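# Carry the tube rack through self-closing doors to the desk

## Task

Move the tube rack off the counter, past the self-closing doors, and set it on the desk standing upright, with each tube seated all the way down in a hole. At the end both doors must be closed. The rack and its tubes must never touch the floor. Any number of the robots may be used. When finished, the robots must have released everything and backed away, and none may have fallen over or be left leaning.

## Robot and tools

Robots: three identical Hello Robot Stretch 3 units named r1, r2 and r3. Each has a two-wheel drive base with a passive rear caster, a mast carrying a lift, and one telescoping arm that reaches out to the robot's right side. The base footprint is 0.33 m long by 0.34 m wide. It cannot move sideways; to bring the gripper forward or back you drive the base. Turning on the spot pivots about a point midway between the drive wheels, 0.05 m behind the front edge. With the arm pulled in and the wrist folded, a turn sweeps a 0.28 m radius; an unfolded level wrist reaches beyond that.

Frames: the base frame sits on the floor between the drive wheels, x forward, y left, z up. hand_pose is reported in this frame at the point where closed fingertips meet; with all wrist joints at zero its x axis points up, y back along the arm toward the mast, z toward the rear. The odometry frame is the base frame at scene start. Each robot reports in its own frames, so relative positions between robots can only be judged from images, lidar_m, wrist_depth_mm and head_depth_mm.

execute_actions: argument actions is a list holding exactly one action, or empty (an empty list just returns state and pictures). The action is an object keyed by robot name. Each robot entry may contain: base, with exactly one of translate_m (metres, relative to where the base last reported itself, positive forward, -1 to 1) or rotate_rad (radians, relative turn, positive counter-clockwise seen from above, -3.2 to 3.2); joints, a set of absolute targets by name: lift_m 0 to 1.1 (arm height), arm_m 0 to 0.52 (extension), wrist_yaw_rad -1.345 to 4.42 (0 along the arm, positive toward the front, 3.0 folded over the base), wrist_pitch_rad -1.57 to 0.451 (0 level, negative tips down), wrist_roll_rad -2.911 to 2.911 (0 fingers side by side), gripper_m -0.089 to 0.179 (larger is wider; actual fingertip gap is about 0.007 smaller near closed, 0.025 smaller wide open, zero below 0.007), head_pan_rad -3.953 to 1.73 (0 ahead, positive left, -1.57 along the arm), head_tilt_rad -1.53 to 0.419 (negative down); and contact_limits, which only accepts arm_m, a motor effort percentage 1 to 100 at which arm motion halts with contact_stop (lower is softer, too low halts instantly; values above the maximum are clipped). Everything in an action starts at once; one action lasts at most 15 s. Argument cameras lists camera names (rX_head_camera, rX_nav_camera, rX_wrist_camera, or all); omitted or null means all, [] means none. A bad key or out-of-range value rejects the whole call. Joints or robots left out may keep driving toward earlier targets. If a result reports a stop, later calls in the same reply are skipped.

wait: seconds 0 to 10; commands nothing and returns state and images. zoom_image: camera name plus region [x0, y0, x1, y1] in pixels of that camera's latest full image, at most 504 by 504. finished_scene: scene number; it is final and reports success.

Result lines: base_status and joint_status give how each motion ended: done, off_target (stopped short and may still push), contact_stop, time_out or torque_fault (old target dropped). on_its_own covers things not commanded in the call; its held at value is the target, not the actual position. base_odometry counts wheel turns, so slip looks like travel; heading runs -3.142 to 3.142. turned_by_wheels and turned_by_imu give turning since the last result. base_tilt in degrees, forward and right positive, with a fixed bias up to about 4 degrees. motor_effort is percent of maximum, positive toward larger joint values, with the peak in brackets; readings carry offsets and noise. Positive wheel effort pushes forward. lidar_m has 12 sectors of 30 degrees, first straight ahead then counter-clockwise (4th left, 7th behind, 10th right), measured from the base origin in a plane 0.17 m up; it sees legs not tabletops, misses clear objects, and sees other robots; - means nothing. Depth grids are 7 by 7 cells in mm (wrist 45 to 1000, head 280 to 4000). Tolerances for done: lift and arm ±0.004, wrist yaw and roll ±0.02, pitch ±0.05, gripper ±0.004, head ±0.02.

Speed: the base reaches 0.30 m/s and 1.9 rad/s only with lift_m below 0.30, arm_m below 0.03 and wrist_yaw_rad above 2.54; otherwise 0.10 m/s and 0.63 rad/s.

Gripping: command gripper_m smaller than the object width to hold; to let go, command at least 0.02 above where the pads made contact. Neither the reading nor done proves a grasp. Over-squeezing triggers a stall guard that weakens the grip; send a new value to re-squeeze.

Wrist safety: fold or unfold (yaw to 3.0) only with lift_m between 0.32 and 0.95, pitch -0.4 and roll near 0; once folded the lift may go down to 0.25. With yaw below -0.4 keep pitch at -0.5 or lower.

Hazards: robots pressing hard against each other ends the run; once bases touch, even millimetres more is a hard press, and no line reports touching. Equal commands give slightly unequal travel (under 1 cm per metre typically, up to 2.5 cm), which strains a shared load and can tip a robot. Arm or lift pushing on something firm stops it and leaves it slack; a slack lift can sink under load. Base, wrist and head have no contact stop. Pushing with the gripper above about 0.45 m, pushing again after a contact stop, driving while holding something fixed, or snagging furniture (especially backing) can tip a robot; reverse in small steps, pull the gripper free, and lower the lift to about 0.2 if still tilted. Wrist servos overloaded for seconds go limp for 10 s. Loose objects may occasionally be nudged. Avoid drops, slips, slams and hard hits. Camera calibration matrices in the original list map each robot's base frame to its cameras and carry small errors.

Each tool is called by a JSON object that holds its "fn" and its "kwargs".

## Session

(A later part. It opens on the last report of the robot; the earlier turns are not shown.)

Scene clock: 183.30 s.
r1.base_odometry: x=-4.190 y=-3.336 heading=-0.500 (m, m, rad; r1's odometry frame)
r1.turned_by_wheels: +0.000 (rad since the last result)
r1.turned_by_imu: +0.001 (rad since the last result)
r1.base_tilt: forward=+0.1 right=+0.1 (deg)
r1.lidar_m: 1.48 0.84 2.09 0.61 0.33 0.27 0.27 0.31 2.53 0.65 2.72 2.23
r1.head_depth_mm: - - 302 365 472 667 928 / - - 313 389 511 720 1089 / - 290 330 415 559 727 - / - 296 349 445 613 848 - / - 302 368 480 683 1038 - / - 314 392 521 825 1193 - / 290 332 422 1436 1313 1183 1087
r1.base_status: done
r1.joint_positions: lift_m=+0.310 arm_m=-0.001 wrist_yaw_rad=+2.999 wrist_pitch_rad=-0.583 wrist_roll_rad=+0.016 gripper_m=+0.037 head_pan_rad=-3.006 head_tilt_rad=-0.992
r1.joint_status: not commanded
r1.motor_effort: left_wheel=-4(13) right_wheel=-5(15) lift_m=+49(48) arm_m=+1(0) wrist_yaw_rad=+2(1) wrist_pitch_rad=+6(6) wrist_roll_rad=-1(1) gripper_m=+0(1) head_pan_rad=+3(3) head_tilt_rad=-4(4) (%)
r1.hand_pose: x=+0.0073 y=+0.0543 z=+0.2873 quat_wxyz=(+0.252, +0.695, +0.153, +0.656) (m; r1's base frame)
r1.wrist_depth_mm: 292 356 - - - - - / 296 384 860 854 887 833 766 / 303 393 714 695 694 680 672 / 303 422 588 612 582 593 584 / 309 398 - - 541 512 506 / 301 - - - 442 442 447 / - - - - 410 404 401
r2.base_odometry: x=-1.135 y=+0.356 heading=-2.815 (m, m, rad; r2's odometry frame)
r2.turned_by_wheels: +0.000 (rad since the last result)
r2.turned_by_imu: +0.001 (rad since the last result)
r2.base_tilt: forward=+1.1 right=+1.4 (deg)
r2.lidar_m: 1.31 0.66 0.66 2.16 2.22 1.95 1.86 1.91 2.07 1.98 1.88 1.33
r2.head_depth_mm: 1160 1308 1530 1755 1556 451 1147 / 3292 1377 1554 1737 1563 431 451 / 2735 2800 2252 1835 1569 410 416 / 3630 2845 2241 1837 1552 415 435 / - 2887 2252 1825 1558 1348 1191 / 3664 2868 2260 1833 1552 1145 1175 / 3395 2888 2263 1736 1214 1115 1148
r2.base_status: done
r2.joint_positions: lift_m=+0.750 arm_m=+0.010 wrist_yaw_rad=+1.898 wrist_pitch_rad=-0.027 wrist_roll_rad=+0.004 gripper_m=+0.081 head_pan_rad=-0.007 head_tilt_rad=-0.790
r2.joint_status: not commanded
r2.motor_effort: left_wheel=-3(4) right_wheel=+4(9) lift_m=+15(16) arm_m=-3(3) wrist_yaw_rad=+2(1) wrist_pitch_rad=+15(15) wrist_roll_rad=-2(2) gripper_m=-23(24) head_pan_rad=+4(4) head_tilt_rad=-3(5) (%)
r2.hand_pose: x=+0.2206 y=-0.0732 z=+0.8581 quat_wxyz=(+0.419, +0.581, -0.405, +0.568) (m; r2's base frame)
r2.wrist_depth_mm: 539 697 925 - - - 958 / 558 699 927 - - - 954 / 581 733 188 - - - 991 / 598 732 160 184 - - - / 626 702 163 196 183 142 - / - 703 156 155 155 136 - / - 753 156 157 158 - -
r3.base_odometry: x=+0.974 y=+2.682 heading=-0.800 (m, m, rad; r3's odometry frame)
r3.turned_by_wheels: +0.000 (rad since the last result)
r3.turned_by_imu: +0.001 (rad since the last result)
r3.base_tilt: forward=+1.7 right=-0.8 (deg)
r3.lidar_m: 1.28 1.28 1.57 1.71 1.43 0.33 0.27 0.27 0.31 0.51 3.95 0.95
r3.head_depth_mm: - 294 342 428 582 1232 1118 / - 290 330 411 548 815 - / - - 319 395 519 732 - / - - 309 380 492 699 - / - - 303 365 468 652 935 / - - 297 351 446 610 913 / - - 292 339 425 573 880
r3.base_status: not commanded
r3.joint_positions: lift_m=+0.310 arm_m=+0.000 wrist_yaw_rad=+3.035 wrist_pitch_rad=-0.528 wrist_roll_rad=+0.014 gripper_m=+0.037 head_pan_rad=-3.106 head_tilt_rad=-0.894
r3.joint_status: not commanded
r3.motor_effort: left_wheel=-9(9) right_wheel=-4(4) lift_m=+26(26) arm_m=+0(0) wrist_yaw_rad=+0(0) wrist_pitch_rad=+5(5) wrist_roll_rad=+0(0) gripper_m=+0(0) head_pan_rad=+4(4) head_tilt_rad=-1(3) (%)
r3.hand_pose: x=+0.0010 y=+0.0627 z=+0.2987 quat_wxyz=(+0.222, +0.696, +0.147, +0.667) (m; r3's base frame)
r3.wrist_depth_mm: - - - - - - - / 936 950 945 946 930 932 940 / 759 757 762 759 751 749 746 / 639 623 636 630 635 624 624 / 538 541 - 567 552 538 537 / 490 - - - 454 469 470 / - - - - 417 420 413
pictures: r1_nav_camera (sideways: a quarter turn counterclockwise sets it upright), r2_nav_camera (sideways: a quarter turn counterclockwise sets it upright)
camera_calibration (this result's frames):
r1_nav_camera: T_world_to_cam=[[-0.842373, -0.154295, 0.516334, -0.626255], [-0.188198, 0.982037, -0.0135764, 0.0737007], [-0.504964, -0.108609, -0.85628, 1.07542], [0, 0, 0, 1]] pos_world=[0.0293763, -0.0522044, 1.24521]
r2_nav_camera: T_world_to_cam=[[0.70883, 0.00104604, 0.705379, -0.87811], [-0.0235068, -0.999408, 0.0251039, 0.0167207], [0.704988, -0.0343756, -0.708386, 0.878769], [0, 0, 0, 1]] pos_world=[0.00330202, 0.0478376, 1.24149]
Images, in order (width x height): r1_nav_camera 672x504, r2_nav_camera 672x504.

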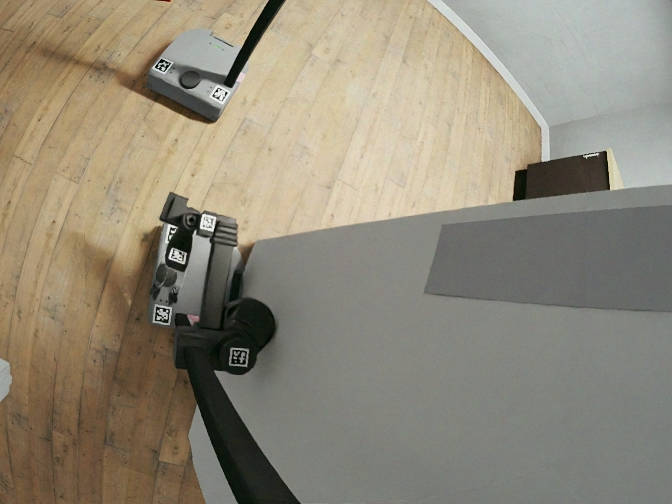

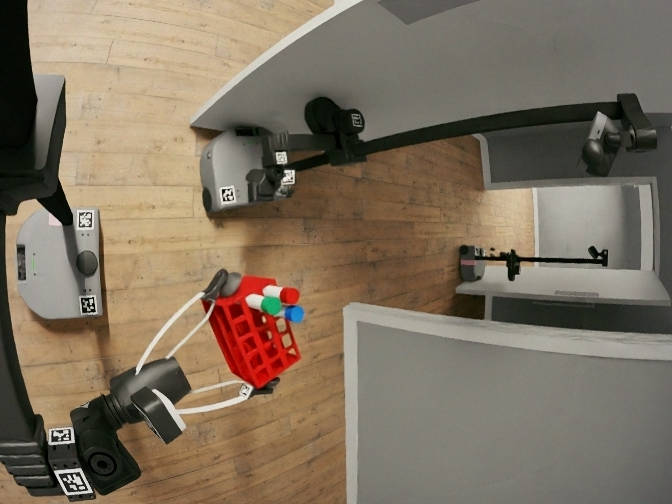

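{"fn": "execute_actions", "kwargs": {"actions": [{"r1":{"base":{"translate_m":-0.04}},"r2":{"base":{"translate_m":0.75},"joints":{"head_tilt_rad":-1.1}}}], "cameras": []}}

{"fn": "execute_actions", "kwargs": {"actions": [{"r2":{"base":{"rotate_rad":0.25}}}], "cameras": ["r2_nav_camera"]}}

Scene clock: 197.20 s.
r1.base_odometry: x=-4.219 y=-3.320 heading=-0.500 (m, m, rad; r1's odometry frame)
r1.turned_by_wheels: +0.000 (rad since the last result)
r1.turned_by_imu: +0.005 (rad since the last result)
r1.base_tilt: forward=+0.2 right=+0.1 (deg)
r1.lidar_m: 0.28 0.28 2.15 0.55 0.32 0.27 0.27 0.32 2.52 2.52 2.76 2.26
r1.head_depth_mm: - - 300 361 462 643 867 / - - 313 387 504 704 1029 / - 290 333 417 558 722 - / - 299 355 451 621 853 - / - 307 378 493 703 1065 - / 288 325 406 543 1266 1192 - / 295 346 481 1485 1323 1182 1087
r1.base_status: translate_m time_out (by the wheels' count: -0.0337 of -0.0400)
r1.joint_positions: lift_m=+0.310 arm_m=-0.001 wrist_yaw_rad=+3.000 wrist_pitch_rad=-0.583 wrist_roll_rad=+0.016 gripper_m=+0.037 head_pan_rad=-3.006 head_tilt_rad=-0.992
r1.joint_status: not commanded
r1.motor_effort: left_wheel=-5(100) right_wheel=-4(67) lift_m=+47(48) arm_m=+0(0) wrist_yaw_rad=-1(1) wrist_pitch_rad=+6(6) wrist_roll_rad=-1(1) gripper_m=-1(0) head_pan_rad=+3(3) head_tilt_rad=-4(4) (%)
r1.hand_pose: x=+0.0071 y=+0.0543 z=+0.2873 quat_wxyz=(+0.252, +0.695, +0.153, +0.656) (m; r1's base frame)
r1.wrist_depth_mm: 281 331 - - - - - / 284 354 724 862 873 816 807 / 289 377 688 702 683 703 685 / 296 398 574 595 590 596 584 / 305 392 - - 523 508 501 / 297 - - - 446 288 185 / - - - - 397 256 174
r2.base_odometry: x=-1.845 y=+0.116 heading=-2.815 (m, m, rad; r2's odometry frame)
r2.turned_by_wheels: +0.000 (rad since the last result)
r2.turned_by_imu: +0.003 (rad since the last result)
r2.base_tilt: forward=+1.1 right=+1.3 (deg)
r2.lidar_m: 2.00 0.79 0.56 0.36 0.27 2.72 2.61 2.69 2.04 1.95 0.77 0.61
r2.head_depth_mm: 2049 1810 941 994 1289 1258 - / 2002 1808 1612 469 497 1239 1133 / 2036 1816 1612 447 449 1217 1153 / 2024 1818 1607 1391 459 1224 1152 / 2055 1815 1603 1450 1324 1223 1153 / 2049 1790 1598 1450 1333 1221 1142 / 2009 1794 1610 1451 1322 1218 1034
r2.base_status: done
r2.joint_positions: lift_m=+0.750 arm_m=+0.010 wrist_yaw_rad=+1.898 wrist_pitch_rad=-0.027 wrist_roll_rad=+0.004 gripper_m=+0.081 head_pan_rad=-0.007 head_tilt_rad=-1.087
r2.joint_status: all done
r2.motor_effort: left_wheel=-2(4) right_wheel=+4(7) lift_m=+16(16) arm_m=-3(4) wrist_yaw_rad=+2(2) wrist_pitch_rad=+14(15) wrist_roll_rad=-2(2) gripper_m=-23(25) head_pan_rad=+4(4) head_tilt_rad=-7(27) (%)
r2.hand_pose: x=+0.2206 y=-0.0732 z=+0.8581 quat_wxyz=(+0.419, +0.581, -0.405, +0.568) (m; r2's base frame)
r2.wrist_depth_mm: 547 - - - - - 386 / 555 - - - - - 393 / 577 770 188 - - - 394 / 581 780 160 184 - - 387 / 574 736 163 196 182 143 386 / 587 689 157 155 155 136 389 / 567 786 156 157 158 - 409
r3.base_odometry: x=+0.974 y=+2.682 heading=-0.800 (m, m, rad; r3's odometry frame)
r3.turned_by_wheels: +0.000 (rad since the last result)
r3.turned_by_imu: +0.002 (rad since the last result)
r3.base_tilt: forward=+1.7 right=-0.8 (deg)
r3.lidar_m: 1.27 1.28 1.57 1.71 1.43 0.33 0.27 0.27 0.31 0.51 3.97 0.95
r3.head_depth_mm: - 294 342 430 582 1235 1119 / - 290 331 412 550 815 - / - - 319 395 519 733 - / - - 309 380 492 700 - / - - 303 365 468 653 936 / - - 298 352 445 610 916 / - - 292 339 425 573 880
r3.base_status: not commanded
r3.joint_positions: lift_m=+0.310 arm_m=+0.000 wrist_yaw_rad=+3.035 wrist_pitch_rad=-0.528 wrist_roll_rad=+0.014 gripper_m=+0.037 head_pan_rad=-3.106 head_tilt_rad=-0.894
r3.joint_status: not commanded
r3.motor_effort: left_wheel=-9(9) right_wheel=-4(4) lift_m=+27(26) arm_m=+0(1) wrist_yaw_rad=+1(0) wrist_pitch_rad=+5(5) wrist_roll_rad=+0(0) gripper_m=+0(0) head_pan_rad=+3(3) head_tilt_rad=-2(2) (%)
r3.hand_pose: x=+0.0010 y=+0.0627 z=+0.2987 quat_wxyz=(+0.222, +0.696, +0.147, +0.667) (m; r3's base frame)
r3.wrist_depth_mm: - - - - - - - / 946 957 929 948 922 919 948 / 758 761 749 753 753 747 752 / 628 624 627 629 628 621 627 / 542 540 - 569 555 536 534 / 484 - - - 459 468 471 / - - - - 420 417 418
pictures: none
No camera images: the call's "cameras" was empty. Leave "cameras" out to get every camera's image.

not run: a stop came earlier in this reply.

{"fn": "execute_actions", "kwargs": {"actions": [{"r2":{"base":{"rotate_rad":0.17}},"r1":{"base":{"translate_m":0.006}}}], "cameras": []}}

{"fn": "execute_actions", "kwargs": {"actions": [{"r2":{"base":{"translate_m":0.35}}}], "cameras": ["r2_nav_camera"]}}

Scene clock: 202.80 s.
r1.base_odometry: x=-4.214 y=-3.323 heading=-0.500 (m, m, rad; r1's odometry frame)
r1.turned_by_wheels: +0.000 (rad since the last result)
r1.turned_by_imu: +0.001 (rad since the last result)
r1.base_tilt: forward=+0.2 right=+0.2 (deg)
r1.lidar_m: 0.27 0.28 2.14 0.56 0.32 0.27 0.27 0.31 2.53 2.52 2.75 2.26
r1.head_depth_mm: - - 301 362 464 646 877 / - - 313 387 506 706 1040 / - 290 332 416 558 722 - / - 298 354 451 622 847 - / - 307 375 491 699 1061 - / 287 324 404 539 1259 1188 - / 294 344 467 1459 1311 1187 1088
r1.base_status: done
r1.joint_positions: lift_m=+0.310 arm_m=-0.001 wrist_yaw_rad=+3.000 wrist_pitch_rad=-0.583 wrist_roll_rad=+0.016 gripper_m=+0.037 head_pan_rad=-3.006 head_tilt_rad=-0.992
r1.joint_status: not commanded
r1.motor_effort: left_wheel=-4(5) right_wheel=-5(7) lift_m=+47(47) arm_m=+0(0) wrist_yaw_rad=+0(1) wrist_pitch_rad=+6(6) wrist_roll_rad=-1(1) gripper_m=-1(1) head_pan_rad=+3(3) head_tilt_rad=-4(4) (%)
r1.hand_pose: x=+0.0071 y=+0.0543 z=+0.2873 quat_wxyz=(+0.252, +0.695, +0.153, +0.656) (m; r1's base frame)
r1.wrist_depth_mm: 283 337 - - - - - / 291 360 821 847 875 862 787 / 292 382 711 703 689 674 687 / 301 399 579 592 591 589 571 / 304 389 - - 528 508 501 / 296 - - - 437 282 282 / - - - - 396 256 252
r2.base_odometry: x=-1.845 y=+0.116 heading=-2.645 (m, m, rad; r2's odometry frame)
r2.turned_by_wheels: +0.170 (rad since the last result)
r2.turned_by_imu: +0.172 (rad since the last result)
r2.base_tilt: forward=+1.1 right=+1.3 (deg)
r2.lidar_m: 2.05 0.65 0.55 0.26 0.27 2.63 2.61 2.45 1.97 1.34 0.66 0.60
r2.head_depth_mm: 1981 1808 1622 1465 1292 1255 - / 2022 1820 1607 468 498 1234 1133 / 2051 1819 1620 448 449 1221 1162 / 2054 1793 1619 1397 459 1216 1152 / 2045 1793 1613 1445 1320 1222 1156 / 2022 1794 1605 1439 1326 1223 1128 / 2037 1794 1611 1455 1333 1217 996
r2.base_status: done
r2.joint_positions: lift_m=+0.750 arm_m=+0.010 wrist_yaw_rad=+1.898 wrist_pitch_rad=-0.027 wrist_roll_rad=+0.004 gripper_m=+0.081 head_pan_rad=-0.007 head_tilt_rad=-1.087
r2.joint_status: not commanded
r2.motor_effort: left_wheel=-3(7) right_wheel=+4(8) lift_m=+16(16) arm_m=-4(3) wrist_yaw_rad=+1(1) wrist_pitch_rad=+15(15) wrist_roll_rad=-2(2) gripper_m=-24(24) head_pan_rad=+4(4) head_tilt_rad=-6(7) (%)
r2.hand_pose: x=+0.2206 y=-0.0732 z=+0.8581 quat_wxyz=(+0.419, +0.581, -0.404, +0.568) (m; r2's base frame)
r2.wrist_depth_mm: 506 616 - - - - - / 506 611 - - - - - / 523 637 187 - - - - / 514 645 159 184 - - - / 530 635 163 195 183 143 - / 540 617 157 155 155 136 - / 519 693 157 157 157 - -
r3.base_odometry: x=+0.974 y=+2.682 heading=-0.800 (m, m, rad; r3's odometry frame)
r3.turned_by_wheels: +0.000 (rad since the last result)
r3.turned_by_imu: +0.001 (rad since the last result)
r3.base_tilt: forward=+1.8 right=-0.8 (deg)
r3.lidar_m: 1.28 1.28 1.57 1.71 1.43 0.33 0.27 0.27 0.31 0.51 3.99 0.95
r3.head_depth_mm: - 294 342 429 583 1238 1115 / - 290 330 412 548 813 - / - - 319 395 520 731 - / - - 309 380 491 700 - / - - 303 365 468 653 930 / - - 298 352 445 609 919 / - - 292 339 426 573 880
r3.base_status: not commanded
r3.joint_positions: lift_m=+0.310 arm_m=+0.000 wrist_yaw_rad=+3.035 wrist_pitch_rad=-0.528 wrist_roll_rad=+0.014 gripper_m=+0.037 head_pan_rad=-3.106 head_tilt_rad=-0.894
r3.joint_status: not commanded
r3.motor_effort: left_wheel=-9(9) right_wheel=-3(4) lift_m=+27(26) arm_m=+0(0) wrist_yaw_rad=+1(2) wrist_pitch_rad=+5(5) wrist_roll_rad=+0(0) gripper_m=+0(0) head_pan_rad=+4(4) head_tilt_rad=-2(1) (%)
r3.hand_pose: x=+0.0010 y=+0.0627 z=+0.2987 quat_wxyz=(+0.222, +0.696, +0.147, +0.667) (m; r3's base frame)
r3.wrist_depth_mm: - - - - - - - / 944 954 935 951 941 937 929 / 760 762 751 750 737 755 744 / 626 618 630 629 629 629 629 / 539 543 - 567 551 536 540 / 484 - - - 458 470 469 / - - - - 415 422 418
pictures: none
No camera images: the call's "cameras" was empty. Leave "cameras" out to get every camera's image.

Scene clock: 207.80 s.
r1.base_odometry: x=-4.214 y=-3.323 heading=-0.500 (m, m, rad; r1's odometry frame)
r1.turned_by_wheels: +0.000 (rad since the last result)
r1.turned_by_imu: +0.001 (rad since the last result)
r1.base_tilt: forward=+0.2 right=+0.1 (deg)
r1.lidar_m: 1.48 0.87 0.36 0.56 0.32 0.27 0.27 0.32 2.53 2.51 2.74 2.25
r1.head_depth_mm: - - 301 362 463 647 877 / - - 314 387 507 709 1040 / - 290 332 416 557 723 - / - 298 354 451 619 850 - / - 307 376 491 697 1062 - / 287 324 404 539 1259 1191 - / 294 344 466 1468 1314 1186 1083
r1.base_status: not commanded
r1.joint_positions: lift_m=+0.310 arm_m=-0.001 wrist_yaw_rad=+3.000 wrist_pitch_rad=-0.583 wrist_roll_rad=+0.016 gripper_m=+0.037 head_pan_rad=-3.006 head_tilt_rad=-0.992
r1.joint_status: not commanded
r1.motor_effort: left_wheel=-4(5) right_wheel=-5(5) lift_m=+47(47) arm_m=+0(0) wrist_yaw_rad=-1(0) wrist_pitch_rad=+6(6) wrist_roll_rad=-1(1) gripper_m=-1(0) head_pan_rad=+3(4) head_tilt_rad=-4(4) (%)
r1.hand_pose: x=+0.0071 y=+0.0543 z=+0.2873 quat_wxyz=(+0.252, +0.695, +0.153, +0.656) (m; r1's base frame)
r1.wrist_depth_mm: 281 332 - - - - - / 287 359 823 838 511 516 698 / 293 382 721 706 451 436 426 / 296 398 570 590 446 372 375 / 305 386 - - 437 367 380 / 300 - - - 451 431 429 / - - - - 404 401 401
r2.base_odometry: x=-2.153 y=-0.051 heading=-2.645 (m, m, rad; r2's odometry frame)
r2.turned_by_wheels: +0.000 (rad since the last result)
r2.turned_by_imu: +0.001 (rad since the last result)
r2.base_tilt: forward=+1.0 right=+1.3 (deg)
r2.lidar_m: 1.72 1.39 0.47 0.47 0.44 0.47 2.96 2.53 2.02 0.42 0.40 1.63
r2.head_depth_mm: 1834 1820 1604 1482 1300 1258 - / 1843 1794 1626 469 497 1236 1131 / 2054 1802 1609 446 449 1215 1152 / 2056 1811 1608 1400 459 1225 1153 / 2030 1796 1609 1465 1324 1220 1146 / 2041 1805 1614 1449 1324 1223 1135 / 2038 1801 1612 1440 1325 1218 1122
r2.base_status: done
r2.joint_positions: lift_m=+0.750 arm_m=+0.010 wrist_yaw_rad=+1.898 wrist_pitch_rad=-0.027 wrist_roll_rad=+0.004 gripper_m=+0.081 head_pan_rad=-0.007 head_tilt_rad=-1.087
r2.joint_status: not commanded
r2.motor_effort: left_wheel=-3(3) right_wheel=+4(6) lift_m=+16(16) arm_m=-3(4) wrist_yaw_rad=+1(1) wrist_pitch_rad=+15(15) wrist_roll_rad=-3(2) gripper_m=-24(24) head_pan_rad=+5(4) head_tilt_rad=-6(6) (%)
r2.hand_pose: x=+0.2206 y=-0.0732 z=+0.8581 quat_wxyz=(+0.419, +0.581, -0.404, +0.568) (m; r2's base frame)
r2.wrist_depth_mm: 998 - - - - - - / 981 - - - - - - / 994 - 188 - - - - / 507 - 160 185 - - - / 510 - 163 196 182 143 - / 511 - 156 155 155 136 - / 490 - 157 157 157 - -
r3.base_odometry: x=+0.974 y=+2.682 heading=-0.800 (m, m, rad; r3's odometry frame)
r3.turned_by_wheels: +0.000 (rad since the last result)
r3.turned_by_imu: +0.001 (rad since the last result)
r3.base_tilt: forward=+1.7 right=-0.8 (deg)
r3.lidar_m: 1.27 1.29 1.57 1.71 1.43 0.33 0.27 0.27 0.31 0.51 3.97 0.95
r3.head_depth_mm: - 294 342 429 581 1231 1118 / - 290 331 413 549 815 - / - - 319 395 518 730 - / - - 309 379 493 700 - / - - 303 365 468 651 937 / - - 297 351 446 611 919 / - - 292 339 425 574 879
r3.base_status: not commanded
r3.joint_positions: lift_m=+0.310 arm_m=+0.000 wrist_yaw_rad=+3.035 wrist_pitch_rad=-0.528 wrist_roll_rad=+0.014 gripper_m=+0.037 head_pan_rad=-3.106 head_tilt_rad=-0.894
r3.joint_status: not commanded
r3.motor_effort: left_wheel=-9(9) right_wheel=-4(4) lift_m=+26(26) arm_m=+0(0) wrist_yaw_rad=+1(1) wrist_pitch_rad=+5(5) wrist_roll_rad=+0(0) gripper_m=+0(0) head_pan_rad=+3(4) head_tilt_rad=-2(2) (%)
r3.hand_pose: x=+0.0010 y=+0.0627 z=+0.2987 quat_wxyz=(+0.222, +0.696, +0.147, +0.667) (m; r3's base frame)
r3.wrist_depth_mm: - - - - - - - / 931 945 930 948 938 936 951 / 759 754 754 751 741 756 749 / 626 631 627 627 626 631 629 / 534 529 - 563 554 534 536 / 486 - - - 460 472 467 / - - - - 421 417 422
pictures: r2_nav_camera (sideways: a quarter turn counterclockwise sets it upright)
camera_calibration (this result's frames):
r2_nav_camera: T_world_to_cam=[[0.883912, -0.0000824485, 0.467654, -0.569459], [-0.0153402, -0.999467, 0.0288183, 0.0118457], [0.467402, -0.0326467, -0.883442, 1.10781], [0, 0, 0, 1]] pos_world=[-0.0142612, 0.0479588, 1.24466]
Images, in order (width x height): r2_nav_camera 672x504.

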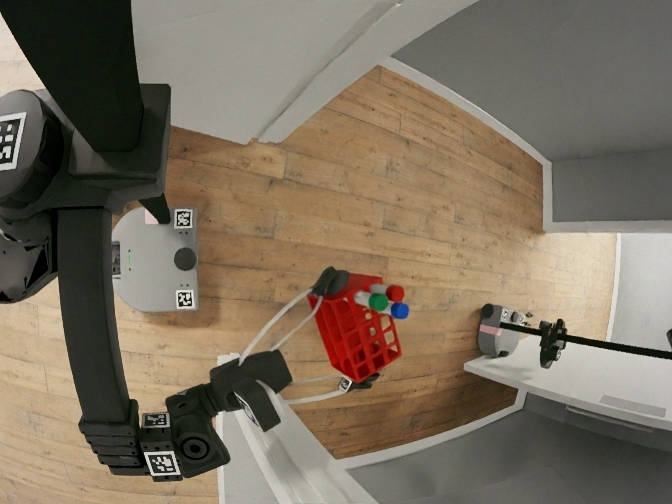

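{"fn": "execute_actions", "kwargs": {"actions": [{"r2":{"base":{"translate_m":1.0}}}], "cameras": []}}

{"fn": "execute_actions", "kwargs": {"actions": [{"r2":{"base":{"translate_m":0.35}},"r1":{"base":{"translate_m":0.33}}}], "cameras": []}}

{"fn": "execute_actions", "kwargs": {"actions": [{"r2":{"base":{"rotate_rad":-0.2}},"r1":{"base":{"rotate_rad":1.45}}}], "cameras": ["r2_nav_camera","r1_nav_camera"]}}

Scene clock: 225.97 s.
r1.base_odometry: x=-4.214 y=-3.323 heading=-0.500 (m, m, rad; r1's odometry frame)
r1.turned_by_wheels: +0.000 (rad since the last result)
r1.turned_by_imu: +0.004 (rad since the last result)
r1.base_tilt: forward=+0.2 right=+0.1 (deg)
r1.lidar_m: 1.48 0.87 2.14 0.56 0.32 0.27 0.27 0.32 2.53 2.52 2.74 2.26
r1.head_depth_mm: - - 301 361 464 648 873 / - - 314 387 506 705 1039 / - 291 332 416 558 724 - / - 298 354 450 621 849 - / - 307 376 490 699 1060 - / 287 323 403 538 1266 1193 - / 294 344 466 1471 1320 1186 1082
r1.base_status: not commanded
r1.joint_positions: lift_m=+0.310 arm_m=-0.001 wrist_yaw_rad=+3.000 wrist_pitch_rad=-0.583 wrist_roll_rad=+0.016 gripper_m=+0.037 head_pan_rad=-3.006 head_tilt_rad=-0.992
r1.joint_status: not commanded
r1.motor_effort: left_wheel=-4(5) right_wheel=-5(5) lift_m=+47(47) arm_m=+0(1) wrist_yaw_rad=+0(0) wrist_pitch_rad=+6(6) wrist_roll_rad=-1(1) gripper_m=-1(1) head_pan_rad=+3(3) head_tilt_rad=-4(3) (%)
r1.hand_pose: x=+0.0071 y=+0.0543 z=+0.2873 quat_wxyz=(+0.252, +0.695, +0.153, +0.656) (m; r1's base frame)
r1.wrist_depth_mm: 280 338 - - - - - / 286 362 815 870 837 832 808 / 293 382 695 696 681 680 694 / 300 401 577 589 602 590 591 / 304 389 - - 518 506 510 / 301 - - - 438 445 453 / - - - - 402 401 400
r2.base_odometry: x=-3.033 y=-0.527 heading=-2.645 (m, m, rad; r2's odometry frame)
r2.turned_by_wheels: +0.000 (rad since the last result)
r2.turned_by_imu: +0.004 (rad since the last result)
r2.base_tilt: forward=+1.1 right=+1.3 (deg)
r2.lidar_m: 1.57 1.21 0.98 0.97 0.87 0.77 1.41 0.86 1.13 1.12 0.87 0.79
r2.head_depth_mm: 2051 1821 1409 1298 1297 1264 - / 2066 1817 1605 468 497 1242 1127 / 2050 1802 1605 447 450 1222 1152 / 2030 1816 1606 1402 460 1224 1156 / 1751 1801 1611 1460 1326 1222 1156 / 1660 1800 1611 1454 1328 1222 1138 / 1683 1791 1607 1449 1326 1227 1123
r2.base_status: done
r2.joint_positions: lift_m=+0.750 arm_m=+0.010 wrist_yaw_rad=+1.898 wrist_pitch_rad=-0.027 wrist_roll_rad=+0.004 gripper_m=+0.081 head_pan_rad=-0.007 head_tilt_rad=-1.087
r2.joint_status: not commanded
r2.motor_effort: left_wheel=-3(4) right_wheel=+4(9) lift_m=+16(16) arm_m=-4(3) wrist_yaw_rad=+2(1) wrist_pitch_rad=+14(14) wrist_roll_rad=-2(2) gripper_m=-24(24) head_pan_rad=+4(5) head_tilt_rad=-5(6) (%)
r2.hand_pose: x=+0.2206 y=-0.0732 z=+0.8581 quat_wxyz=(+0.419, +0.581, -0.404, +0.568) (m; r2's base frame)
r2.wrist_depth_mm: 881 - - - - - - / 885 - - - - - - / 881 - 188 - - - - / 908 - 160 184 - - - / 922 - 164 197 183 143 - / 927 - 156 155 154 136 - / 891 - 157 157 157 - 750
r3.base_odometry: x=+0.974 y=+2.682 heading=-0.800 (m, m, rad; r3's odometry frame)
r3.turned_by_wheels: +0.000 (rad since the last result)
r3.turned_by_imu: +0.002 (rad since the last result)
r3.base_tilt: forward=+1.8 right=-0.7 (deg)
r3.lidar_m: 1.27 1.28 1.05 0.89 1.43 0.32 0.27 0.27 0.31 0.51 3.96 0.95
r3.head_depth_mm: - 294 342 429 583 1231 1118 / - 290 330 412 548 813 - / - - 319 396 519 733 - / - - 309 380 492 701 - / - - 303 365 468 653 935 / - - 297 351 446 609 920 / - - 292 339 426 573 879
r3.base_status: not commanded
r3.joint_positions: lift_m=+0.310 arm_m=+0.000 wrist_yaw_rad=+3.035 wrist_pitch_rad=-0.528 wrist_roll_rad=+0.014 gripper_m=+0.037 head_pan_rad=-3.106 head_tilt_rad=-0.894
r3.joint_status: not commanded
r3.motor_effort: left_wheel=-9(9) right_wheel=-4(3) lift_m=+27(26) arm_m=+0(0) wrist_yaw_rad=+0(1) wrist_pitch_rad=+5(5) wrist_roll_rad=+0(0) gripper_m=+0(0) head_pan_rad=+4(3) head_tilt_rad=-2(2) (%)
r3.hand_pose: x=+0.0010 y=+0.0627 z=+0.2987 quat_wxyz=(+0.222, +0.696, +0.147, +0.667) (m; r3's base frame)
r3.wrist_depth_mm: - - - 891 - - - / 945 959 927 932 915 921 932 / 757 748 757 747 750 748 746 / 637 624 628 631 633 622 626 / 546 544 - 567 551 534 535 / 485 - - - 460 471 472 / - - - - 418 418 419
pictures: none
No camera images: the call's "cameras" was empty. Leave "cameras" out to get every camera's image.

Scene clock: 230.97 s.
r1.base_odometry: x=-3.924 y=-3.481 heading=-0.500 (m, m, rad; r1's odometry frame)
r1.turned_by_wheels: +0.000 (rad since the last result)
r1.turned_by_imu: +0.001 (rad since the last result)
r1.base_tilt: forward=+0.2 right=+0.2 (deg)
r1.lidar_m: 1.35 0.70 0.63 1.68 0.53 0.31 0.27 0.27 2.59 2.57 2.35 1.93
r1.head_depth_mm: - 293 347 454 655 1172 1140 / - 294 343 446 640 1035 1135 / - 291 339 439 626 895 - / - 288 335 432 612 862 - / - 287 328 425 599 906 - / - 287 325 418 586 1170 - / - - 321 416 1301 1186 1082
r1.base_status: done
r1.joint_positions: lift_m=+0.310 arm_m=-0.001 wrist_yaw_rad=+3.000 wrist_pitch_rad=-0.583 wrist_roll_rad=+0.016 gripper_m=+0.037 head_pan_rad=-3.006 head_tilt_rad=-0.992
r1.joint_status: not commanded
r1.motor_effort: left_wheel=-13(16) right_wheel=-2(4) lift_m=+47(47) arm_m=+0(0) wrist_yaw_rad=+0(0) wrist_pitch_rad=+6(6) wrist_roll_rad=-1(0) gripper_m=+0(1) head_pan_rad=+3(3) head_tilt_rad=-4(3) (%)
r1.hand_pose: x=+0.0071 y=+0.0543 z=+0.2873 quat_wxyz=(+0.252, +0.695, +0.153, +0.656) (m; r1's base frame)
r1.wrist_depth_mm: 545 - - - - 593 551 / 502 805 869 840 849 643 606 / 473 693 709 699 708 652 662 / 436 604 605 603 581 575 582 / 413 542 - - 519 497 514 / 370 - - - 444 460 449 / - - - - 402 408 406
r2.base_odometry: x=-3.340 y=-0.694 heading=-2.646 (m, m, rad; r2's odometry frame)
r2.turned_by_wheels: +0.000 (rad since the last result)
r2.turned_by_imu: +0.001 (rad since the last result)
r2.base_tilt: forward=+1.1 right=+1.3 (deg)
r2.lidar_m: 1.22 1.15 0.92 0.92 1.00 1.08 1.41 1.18 1.18 0.71 0.53 0.60
r2.head_depth_mm: 2063 1803 1612 1467 1148 1246 - / 2069 1800 1615 468 496 1239 1128 / 2058 1813 1617 446 450 1220 1148 / 2039 1813 1614 1391 459 1221 1153 / 1960 1638 1613 1451 1328 1217 1155 / 1268 1535 1599 1453 1323 1212 1142 / 1294 1569 1600 1452 1320 1227 1129
r2.base_status: done
r2.joint_positions: lift_m=+0.750 arm_m=+0.010 wrist_yaw_rad=+1.898 wrist_pitch_rad=-0.027 wrist_roll_rad=+0.004 gripper_m=+0.081 head_pan_rad=-0.007 head_tilt_rad=-1.087
r2.joint_status: not commanded
r2.motor_effort: left_wheel=-3(4) right_wheel=+3(8) lift_m=+15(15) arm_m=-3(3) wrist_yaw_rad=+1(1) wrist_pitch_rad=+15(15) wrist_roll_rad=-2(2) gripper_m=-24(24) head_pan_rad=+5(4) head_tilt_rad=-6(5) (%)
r2.hand_pose: x=+0.2206 y=-0.0732 z=+0.8581 quat_wxyz=(+0.419, +0.581, -0.404, +0.568) (m; r2's base frame)
r2.wrist_depth_mm: 826 - - - - - - / 828 - - - - - - / 835 - 188 - - - - / 853 - 159 184 - - - / 866 - 163 196 182 143 - / 877 - 157 155 156 135 - / 849 - 156 157 157 - -
r3.base_odometry: x=+0.974 y=+2.682 heading=-0.800 (m, m, rad; r3's odometry frame)
r3.turned_by_wheels: +0.000 (rad since the last result)
r3.turned_by_imu: +0.001 (rad since the last result)
r3.base_tilt: forward=+1.7 right=-0.8 (deg)
r3.lidar_m: 1.28 1.28 0.60 1.71 1.43 0.33 0.27 0.27 0.31 0.51 3.97 0.95
r3.head_depth_mm: - 294 342 428 583 1238 1116 / - 290 330 412 549 812 - / - - 319 396 519 733 - / - - 309 379 492 699 - / - - 303 365 467 652 929 / - - 297 352 446 610 919 / - - 292 339 425 572 882
r3.base_status: not commanded
r3.joint_positions: lift_m=+0.310 arm_m=+0.000 wrist_yaw_rad=+3.035 wrist_pitch_rad=-0.528 wrist_roll_rad=+0.014 gripper_m=+0.037 head_pan_rad=-3.106 head_tilt_rad=-0.894
r3.joint_status: not commanded
r3.motor_effort: left_wheel=-9(9) right_wheel=-5(4) lift_m=+27(26) arm_m=+0(1) wrist_yaw_rad=+1(1) wrist_pitch_rad=+5(5) wrist_roll_rad=+0(0) gripper_m=+0(0) head_pan_rad=+4(4) head_tilt_rad=-2(2) (%)
r3.hand_pose: x=+0.0010 y=+0.0627 z=+0.2987 quat_wxyz=(+0.222, +0.696, +0.147, +0.667) (m; r3's base frame)
r3.wrist_depth_mm: - - - - 771 - - / 928 945 955 723 643 898 938 / 749 753 744 719 715 756 740 / 631 626 624 630 629 623 625 / 540 539 - 567 553 541 534 / 485 - - - 460 473 467 / - - - - 418 420 419
pictures: none
No camera images: the call's "cameras" was empty. Leave "cameras" out to get every camera's image.

Scene clock: 234.27 s.
r1.base_odometry: x=-3.924 y=-3.481 heading=+0.949 (m, m, rad; r1's odometry frame)
r1.turned_by_wheels: +1.450 (rad since the last result)
r1.turned_by_imu: +1.442 (rad since the last result)
r1.base_tilt: forward=+0.2 right=+0.2 (deg)
r1.lidar_m: 1.71 0.63 0.29 0.22 0.22 0.24 2.58 2.58 1.97 1.85 0.77 0.63
r1.head_depth_mm: 2238 2146 1807 1564 1374 1221 496 / 2288 2135 1782 1548 1366 1237 626 / 2323 2118 1771 1535 1345 1255 - / 2330 2071 1756 1523 1344 1247 - / 2365 2059 1746 1510 1333 1217 - / 2385 2044 1736 1498 1326 1197 - / 2416 2020 1703 1491 1319 1180 1080
r1.base_status: done
r1.joint_positions: lift_m=+0.310 arm_m=-0.001 wrist_yaw_rad=+3.000 wrist_pitch_rad=-0.583 wrist_roll_rad=+0.016 gripper_m=+0.037 head_pan_rad=-3.006 head_tilt_rad=-0.992
r1.joint_status: not commanded
r1.motor_effort: left_wheel=-5(22) right_wheel=-2(3) lift_m=+47(47) arm_m=+0(1) wrist_yaw_rad=+1(0) wrist_pitch_rad=+6(6) wrist_roll_rad=-1(1) gripper_m=-1(0) head_pan_rad=+3(4) head_tilt_rad=-4(4) (%)
r1.hand_pose: x=+0.0071 y=+0.0543 z=+0.2873 quat_wxyz=(+0.252, +0.695, +0.153, +0.656) (m; r1's base frame)
r1.wrist_depth_mm: 199 208 249 280 328 394 502 / 518 230 276 312 376 458 623 / 687 255 315 353 449 557 682 / 608 297 343 405 524 582 582 / 519 505 - - 521 505 496 / 475 - - - 449 454 448 / - - - - 407 408 397
r2.base_odometry: x=-3.340 y=-0.694 heading=-2.845 (m, m, rad; r2's odometry frame)
r2.turned_by_wheels: -0.200 (rad since the last result)
r2.turned_by_imu: -0.203 (rad since the last result)
r2.base_tilt: forward=+1.1 right=+1.3 (deg)
r2.lidar_m: 4.39 1.22 0.97 0.92 0.94 1.09 1.08 1.18 1.23 1.17 0.72 0.53
r2.head_depth_mm: 2059 1656 1053 1079 1166 1260 - / 2061 1799 1615 468 496 1243 1125 / 2037 1792 1615 447 450 1226 1156 / 2047 1794 1616 1403 459 1224 1155 / 2045 1788 1602 1454 1332 1215 1148 / 2047 1802 1607 1453 1323 1220 1143 / 2012 1485 1600 1460 1329 1223 1126
r2.base_status: done
r2.joint_positions: lift_m=+0.750 arm_m=+0.010 wrist_yaw_rad=+1.898 wrist_pitch_rad=-0.027 wrist_roll_rad=+0.004 gripper_m=+0.081 head_pan_rad=-0.007 head_tilt_rad=-1.087
r2.joint_status: not commanded
r2.motor_effort: left_wheel=+4(6) right_wheel=-2(3) lift_m=+15(16) arm_m=-3(3) wrist_yaw_rad=+1(2) wrist_pitch_rad=+15(15) wrist_roll_rad=-3(3) gripper_m=-24(24) head_pan_rad=+4(5) head_tilt_rad=-6(5) (%)
r2.hand_pose: x=+0.2206 y=-0.0731 z=+0.8581 quat_wxyz=(+0.419, +0.581, -0.404, +0.568) (m; r2's base frame)
r2.wrist_depth_mm: 919 - - - - - 837 / 959 - - - - - 834 / 965 - 190 - - - 823 / 955 - 159 183 - - 827 / 956 - 162 195 183 143 812 / 958 - 157 155 156 137 752 / 917 - 156 158 158 636 690
r3.base_odometry: x=+0.974 y=+2.682 heading=-0.800 (m, m, rad; r3's odometry frame)
r3.turned_by_wheels: +0.000 (rad since the last result)
r3.turned_by_imu: +0.001 (rad since the last result)
r3.base_tilt: forward=+1.7 right=-0.7 (deg)
r3.lidar_m: 1.27 1.28 0.60 1.71 1.44 0.33 0.27 0.27 0.31 0.51 3.97 0.94
r3.head_depth_mm: - 294 342 429 582 1229 1119 / - 290 330 413 548 811 - / - - 319 395 519 730 - / - - 309 379 492 700 - / - - 303 365 466 653 936 / - - 297 351 446 610 921 / - - 292 339 425 574 878
r3.base_status: not commanded
r3.joint_positions: lift_m=+0.310 arm_m=+0.000 wrist_yaw_rad=+3.035 wrist_pitch_rad=-0.528 wrist_roll_rad=+0.014 gripper_m=+0.037 head_pan_rad=-3.106 head_tilt_rad=-0.894
r3.joint_status: not commanded
r3.motor_effort: left_wheel=-9(9) right_wheel=-4(4) lift_m=+27(26) arm_m=+0(0) wrist_yaw_rad=+0(1) wrist_pitch_rad=+5(5) wrist_roll_rad=+0(0) gripper_m=+0(0) head_pan_rad=+3(4) head_tilt_rad=-2(1) (%)
r3.hand_pose: x=+0.0010 y=+0.0627 z=+0.2987 quat_wxyz=(+0.222, +0.696, +0.147, +0.667) (m; r3's base frame)
r3.wrist_depth_mm: - - - - 769 - - / 944 940 951 785 644 852 946 / 763 758 754 734 733 749 745 / 633 631 629 629 620 621 623 / 542 536 - 564 555 536 537 / 488 - - - 458 466 468 / - - - - 420 416 417
pictures: r1_nav_camera (sideways: a quarter turn counterclockwise sets it upright), r2_nav_camera (sideways: a quarter turn counterclockwise sets it upright)
camera_calibration (this result's frames):
r1_nav_camera: T_world_to_cam=[[-0.842502, -0.154481, 0.516068, -0.625908], [-0.188386, 0.982001, -0.0135931, 0.0737236], [-0.50468, -0.108672, -0.85644, 1.07562], [0, 0, 0, 1]] pos_world=[0.0294039, -0.0521975, 1.24522]
r2_nav_camera: T_world_to_cam=[[0.883952, -0.0000815684, 0.467577, -0.569359], [-0.0153364, -0.999467, 0.028819, 0.0118447], [0.467326, -0.0326456, -0.883482, 1.10787], [0, 0, 0, 1]] pos_world=[-0.0142662, 0.0479588, 1.24466]
Images, in order (width x height): r1_nav_camera 672x504, r2_nav_camera 672x504.

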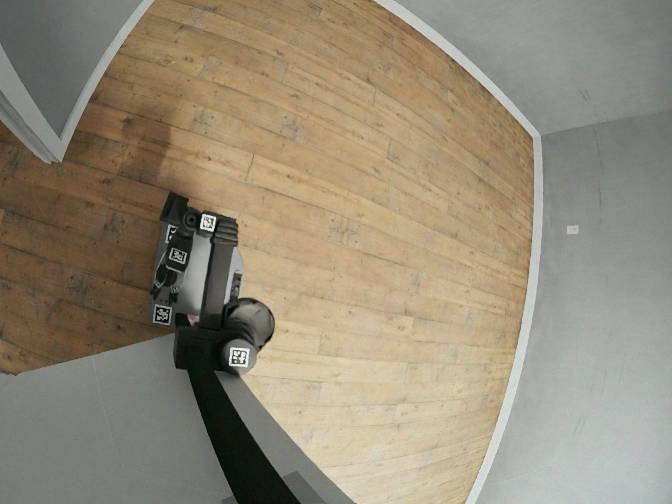

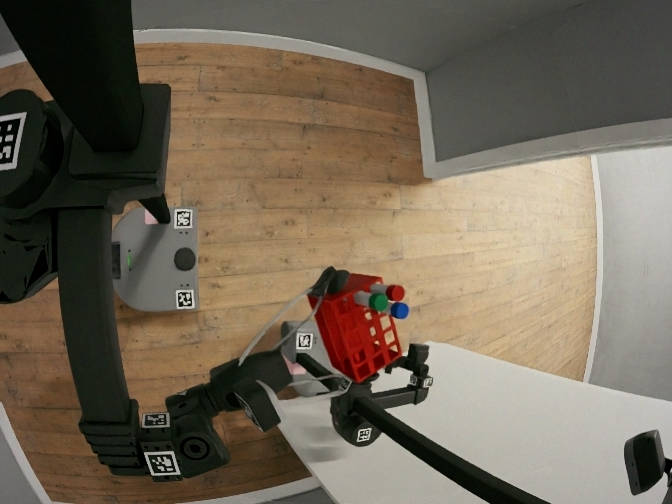

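{"fn": "execute_actions", "kwargs": {"actions": [{"r2":{"base":{"rotate_rad":0.05}},"r1":{"base":{"rotate_rad":0.06}}}], "cameras": []}}

{"fn": "execute_actions", "kwargs": {"actions": [{"r2":{"base":{"translate_m":0.95}},"r1":{"base":{"translate_m":0.95}}}], "cameras": ["r2_nav_camera","r1_nav_camera"]}}

Scene clock: 243.37 s.
r1.base_odometry: x=-3.924 y=-3.481 heading=+1.010 (m, m, rad; r1's odometry frame)
r1.turned_by_wheels: +0.060 (rad since the last result)
r1.turned_by_imu: +0.061 (rad since the last result)
r1.base_tilt: forward=+0.2 right=+0.1 (deg)
r1.lidar_m: 1.70 0.54 0.27 0.22 0.21 2.61 2.57 2.46 1.94 1.56 0.73 0.63
r1.head_depth_mm: 2210 2137 1797 1566 1373 1230 486 / 2276 2127 1788 1557 1363 1234 615 / 2325 2093 1778 1534 1353 1250 - / 2378 2078 1757 1530 1346 1241 - / 2364 2058 1744 1508 1344 1218 - / 2408 2027 1730 1503 1327 1202 - / 2456 2013 1722 1483 1315 1181 1084
r1.base_status: done
r1.joint_positions: lift_m=+0.310 arm_m=-0.001 wrist_yaw_rad=+3.000 wrist_pitch_rad=-0.583 wrist_roll_rad=+0.016 gripper_m=+0.037 head_pan_rad=-3.006 head_tilt_rad=-0.992
r1.joint_status: not commanded
r1.motor_effort: left_wheel=-1(10) right_wheel=-2(3) lift_m=+47(47) arm_m=+0(1) wrist_yaw_rad=-1(1) wrist_pitch_rad=+6(6) wrist_roll_rad=-1(1) gripper_m=+0(0) head_pan_rad=+3(3) head_tilt_rad=-3(4) (%)
r1.hand_pose: x=+0.0071 y=+0.0543 z=+0.2873 quat_wxyz=(+0.252, +0.695, +0.153, +0.656) (m; r1's base frame)
r1.wrist_depth_mm: 203 205 241 267 304 361 437 / 867 226 268 294 351 423 522 / 716 257 305 335 404 500 626 / 602 310 334 390 481 573 576 / 533 515 - - 525 505 508 / 470 - - - 440 450 442 / - - - - 407 401 399
r2.base_odometry: x=-3.340 y=-0.694 heading=-2.795 (m, m, rad; r2's odometry frame)
r2.turned_by_wheels: +0.050 (rad since the last result)
r2.turned_by_imu: +0.050 (rad since the last result)
r2.base_tilt: forward=+1.1 right=+1.3 (deg)
r2.lidar_m: 1.27 1.21 0.95 0.92 0.95 1.08 1.15 1.18 1.21 1.17 0.53 0.53
r2.head_depth_mm: 2069 1803 1564 1257 1158 1261 - / 2061 1811 1604 469 498 1237 1136 / 2026 1795 1601 447 450 1222 1150 / 2039 1811 1603 1390 460 1216 1155 / 2031 1803 1615 1458 1330 1225 1155 / 2030 1772 1611 1447 1324 1215 1138 / 1262 1470 1593 1445 1335 1211 1126
r2.base_status: done
r2.joint_positions: lift_m=+0.750 arm_m=+0.010 wrist_yaw_rad=+1.898 wrist_pitch_rad=-0.027 wrist_roll_rad=+0.004 gripper_m=+0.081 head_pan_rad=-0.007 head_tilt_rad=-1.087
r2.joint_status: not commanded
r2.motor_effort: left_wheel=-1(2) right_wheel=+2(2) lift_m=+15(16) arm_m=-3(4) wrist_yaw_rad=+2(2) wrist_pitch_rad=+15(15) wrist_roll_rad=-2(2) gripper_m=-23(24) head_pan_rad=+5(4) head_tilt_rad=-7(6) (%)
r2.hand_pose: x=+0.2206 y=-0.0731 z=+0.8581 quat_wxyz=(+0.419, +0.581, -0.404, +0.568) (m; r2's base frame)
r2.wrist_depth_mm: 883 - - - - - - / 891 - - - - - - / 911 - 187 - - - - / 907 - 159 183 - - 883 / 920 - 162 196 182 143 910 / 960 - 157 156 155 135 840 / 905 - 157 158 158 - 946
r3.base_odometry: x=+0.974 y=+2.682 heading=-0.800 (m, m, rad; r3's odometry frame)
r3.turned_by_wheels: +0.000 (rad since the last result)
r3.turned_by_imu: +0.001 (rad since the last result)
r3.base_tilt: forward=+1.8 right=-0.7 (deg)
r3.lidar_m: 1.28 1.28 0.60 1.71 1.43 0.33 0.27 0.27 0.31 0.51 3.96 0.95
r3.head_depth_mm: - 294 342 430 583 1232 1118 / - 290 330 412 549 815 - / - - 319 395 518 731 - / - - 309 380 491 697 - / - - 303 365 467 650 935 / - - 298 352 446 611 916 / - - 292 339 426 575 880
r3.base_status: not commanded
r3.joint_positions: lift_m=+0.310 arm_m=+0.000 wrist_yaw_rad=+3.035 wrist_pitch_rad=-0.528 wrist_roll_rad=+0.014 gripper_m=+0.037 head_pan_rad=-3.106 head_tilt_rad=-0.894
r3.joint_status: not commanded
r3.motor_effort: left_wheel=-9(9) right_wheel=-3(3) lift_m=+26(26) arm_m=+0(0) wrist_yaw_rad=+0(0) wrist_pitch_rad=+5(5) wrist_roll_rad=+0(0) gripper_m=+0(0) head_pan_rad=+4(2) head_tilt_rad=-2(1) (%)
r3.hand_pose: x=+0.0010 y=+0.0627 z=+0.2987 quat_wxyz=(+0.222, +0.696, +0.147, +0.667) (m; r3's base frame)
r3.wrist_depth_mm: - - - - 772 - - / 939 956 937 760 648 842 912 / 765 760 754 734 715 749 757 / 633 630 629 634 628 620 625 / 541 542 - 561 554 538 535 / 481 - - - 462 470 465 / - - - - 419 419 422
pictures: none
No camera images: the call's "cameras" was empty. Leave "cameras" out to get every camera's image.

Scene clock: 254.37 s.
r1.base_odometry: x=-3.419 y=-2.677 heading=+1.009 (m, m, rad; r1's odometry frame)
r1.turned_by_wheels: +0.000 (rad since the last result)
r1.turned_by_imu: +0.001 (rad since the last result)
r1.base_tilt: forward=+0.2 right=+0.1 (deg)
r1.lidar_m: 1.30 1.41 1.11 0.69 0.43 0.34 0.33 0.36 0.46 0.99 1.07 1.17
r1.head_depth_mm: - 311 373 462 610 893 1139 / 288 322 388 484 647 941 1137 / 292 333 403 509 693 911 - / 296 344 419 536 744 1031 - / 301 355 437 565 803 1196 - / 309 369 456 600 874 1187 - / 318 383 479 638 915 1159 1082
r1.base_status: done
r1.joint_positions: lift_m=+0.310 arm_m=-0.001 wrist_yaw_rad=+3.000 wrist_pitch_rad=-0.583 wrist_roll_rad=+0.016 gripper_m=+0.037 head_pan_rad=-3.006 head_tilt_rad=-0.992
r1.joint_status: not commanded
r1.motor_effort: left_wheel=-3(14) right_wheel=+2(9) lift_m=+47(47) arm_m=+0(0) wrist_yaw_rad=+0(1) wrist_pitch_rad=+6(6) wrist_roll_rad=-1(1) gripper_m=+0(1) head_pan_rad=+3(3) head_tilt_rad=-4(4) (%)
r1.hand_pose: x=+0.0071 y=+0.0543 z=+0.2873 quat_wxyz=(+0.252, +0.695, +0.153, +0.656) (m; r1's base frame)
r1.wrist_depth_mm: 380 476 918 - - - - / 384 501 819 865 840 839 876 / 377 526 701 695 681 690 681 / 380 538 602 583 586 582 585 / 380 508 - - 531 512 503 / 360 - - - 441 453 445 / - - - - 402 407 404
r2.base_odometry: x=-4.234 y=-1.016 heading=-2.796 (m, m, rad; r2's odometry frame)
r2.turned_by_wheels: +0.000 (rad since the last result)
r2.turned_by_imu: +0.004 (rad since the last result)
r2.base_tilt: forward=+1.1 right=+1.3 (deg)
r2.lidar_m: 3.47 0.47 0.40 0.89 0.95 1.30 1.71 0.51 0.61 0.56 0.56 3.10
r2.head_depth_mm: 2052 1800 1610 1483 1298 1257 - / 2040 1795 1609 469 498 1230 1131 / 2045 1803 1607 447 451 1216 1155 / 2047 1798 1616 1391 459 1225 1156 / 2046 1809 1614 1448 1329 1226 1159 / 2037 1808 1620 1454 1327 1216 1147 / 2026 1805 1606 1453 1327 1196 1127
r2.base_status: done
r2.joint_positions: lift_m=+0.750 arm_m=+0.010 wrist_yaw_rad=+1.898 wrist_pitch_rad=-0.027 wrist_roll_rad=+0.004 gripper_m=+0.081 head_pan_rad=-0.007 head_tilt_rad=-1.087
r2.joint_status: not commanded
r2.motor_effort: left_wheel=-2(2) right_wheel=+3(6) lift_m=+16(16) arm_m=-4(4) wrist_yaw_rad=+2(1) wrist_pitch_rad=+15(15) wrist_roll_rad=-2(2) gripper_m=-24(24) head_pan_rad=+4(4) head_tilt_rad=-6(6) (%)
r2.hand_pose: x=+0.2206 y=-0.0731 z=+0.8581 quat_wxyz=(+0.419, +0.581, -0.404, +0.568) (m; r2's base frame)
r2.wrist_depth_mm: 379 - - - - - - / 379 - - - - - - / 383 - 188 - - - - / 382 - 160 184 - - - / 385 - 162 196 183 142 - / 392 - 157 155 155 136 - / 385 - 157 157 157 - -
r3.base_odometry: x=+0.974 y=+2.682 heading=-0.800 (m, m, rad; r3's odometry frame)
r3.turned_by_wheels: +0.000 (rad since the last result)
r3.turned_by_imu: +0.002 (rad since the last result)
r3.base_tilt: forward=+1.7 right=-0.7 (deg)
r3.lidar_m: 1.28 1.29 1.57 1.31 1.43 0.33 0.27 0.27 0.31 0.51 3.96 0.52
r3.head_depth_mm: - 294 342 429 581 1232 1117 / - 290 331 412 549 814 - / - - 320 395 519 730 - / - - 309 380 492 698 - / - - 303 365 468 650 934 / - - 297 352 446 608 918 / - - 292 339 425 573 882
r3.base_status: not commanded
r3.joint_positions: lift_m=+0.310 arm_m=+0.000 wrist_yaw_rad=+3.035 wrist_pitch_rad=-0.528 wrist_roll_rad=+0.014 gripper_m=+0.037 head_pan_rad=-3.106 head_tilt_rad=-0.894
r3.joint_status: not commanded
r3.motor_effort: left_wheel=-9(9) right_wheel=-4(3) lift_m=+27(26) arm_m=+0(0) wrist_yaw_rad=+0(0) wrist_pitch_rad=+5(5) wrist_roll_rad=+0(0) gripper_m=+0(0) head_pan_rad=+2(5) head_tilt_rad=-2(2) (%)
r3.hand_pose: x=+0.0010 y=+0.0627 z=+0.2987 quat_wxyz=(+0.222, +0.696, +0.147, +0.667) (m; r3's base frame)
r3.wrist_depth_mm: - - - - - - - / 959 948 946 949 929 938 927 / 763 756 750 755 746 752 748 / 629 631 623 630 631 627 622 / 534 545 - 561 556 528 538 / 482 - - - 457 474 467 / - - - - 421 417 418
pictures: r1_nav_camera (sideways: a quarter turn counterclockwise sets it upright), r2_nav_camera (sideways: a quarter turn counterclockwise sets it upright)
camera_calibration (this result's frames):
r1_nav_camera: T_world_to_cam=[[-0.842501, -0.154477, 0.516071, -0.625911], [-0.188382, 0.982002, -0.0135929, 0.0737234], [-0.504682, -0.10867, -0.856438, 1.07562], [0, 0, 0, 1]] pos_world=[0.0294036, -0.0521976, 1.24522]
r2_nav_camera: T_world_to_cam=[[0.883958, -0.0000316259, 0.467567, -0.569346], [-0.0152795, -0.999468, 0.0288191, 0.0118442], [0.467317, -0.0326191, -0.883488, 1.10787], [0, 0, 0, 1]] pos_world=[-0.0142696, 0.0479577, 1.24466]
Images, in order (width x height): r1_nav_camera 672x504, r2_nav_camera 672x504.

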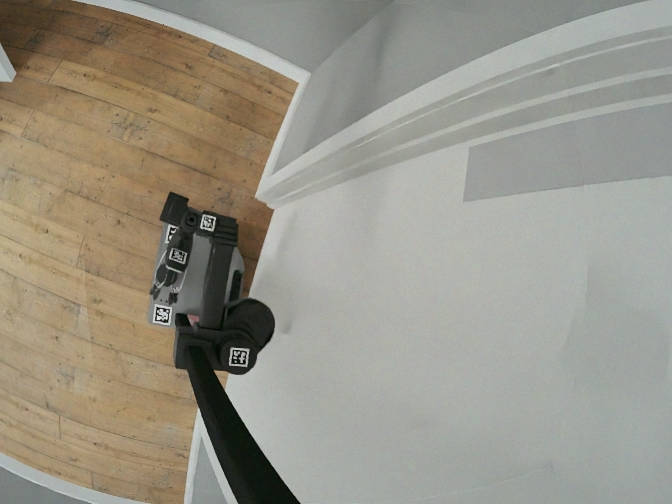

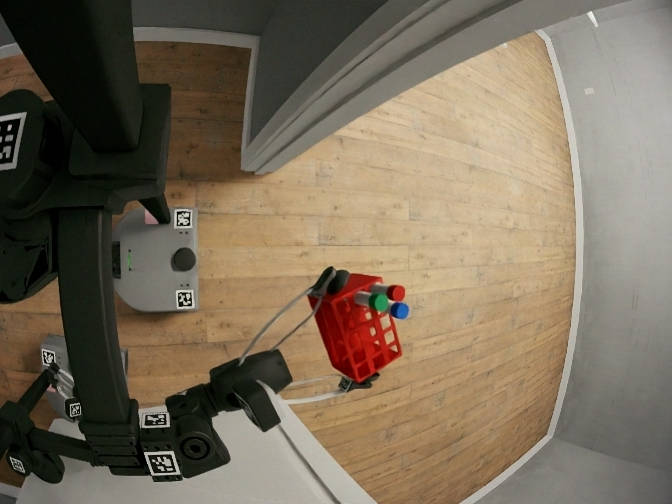

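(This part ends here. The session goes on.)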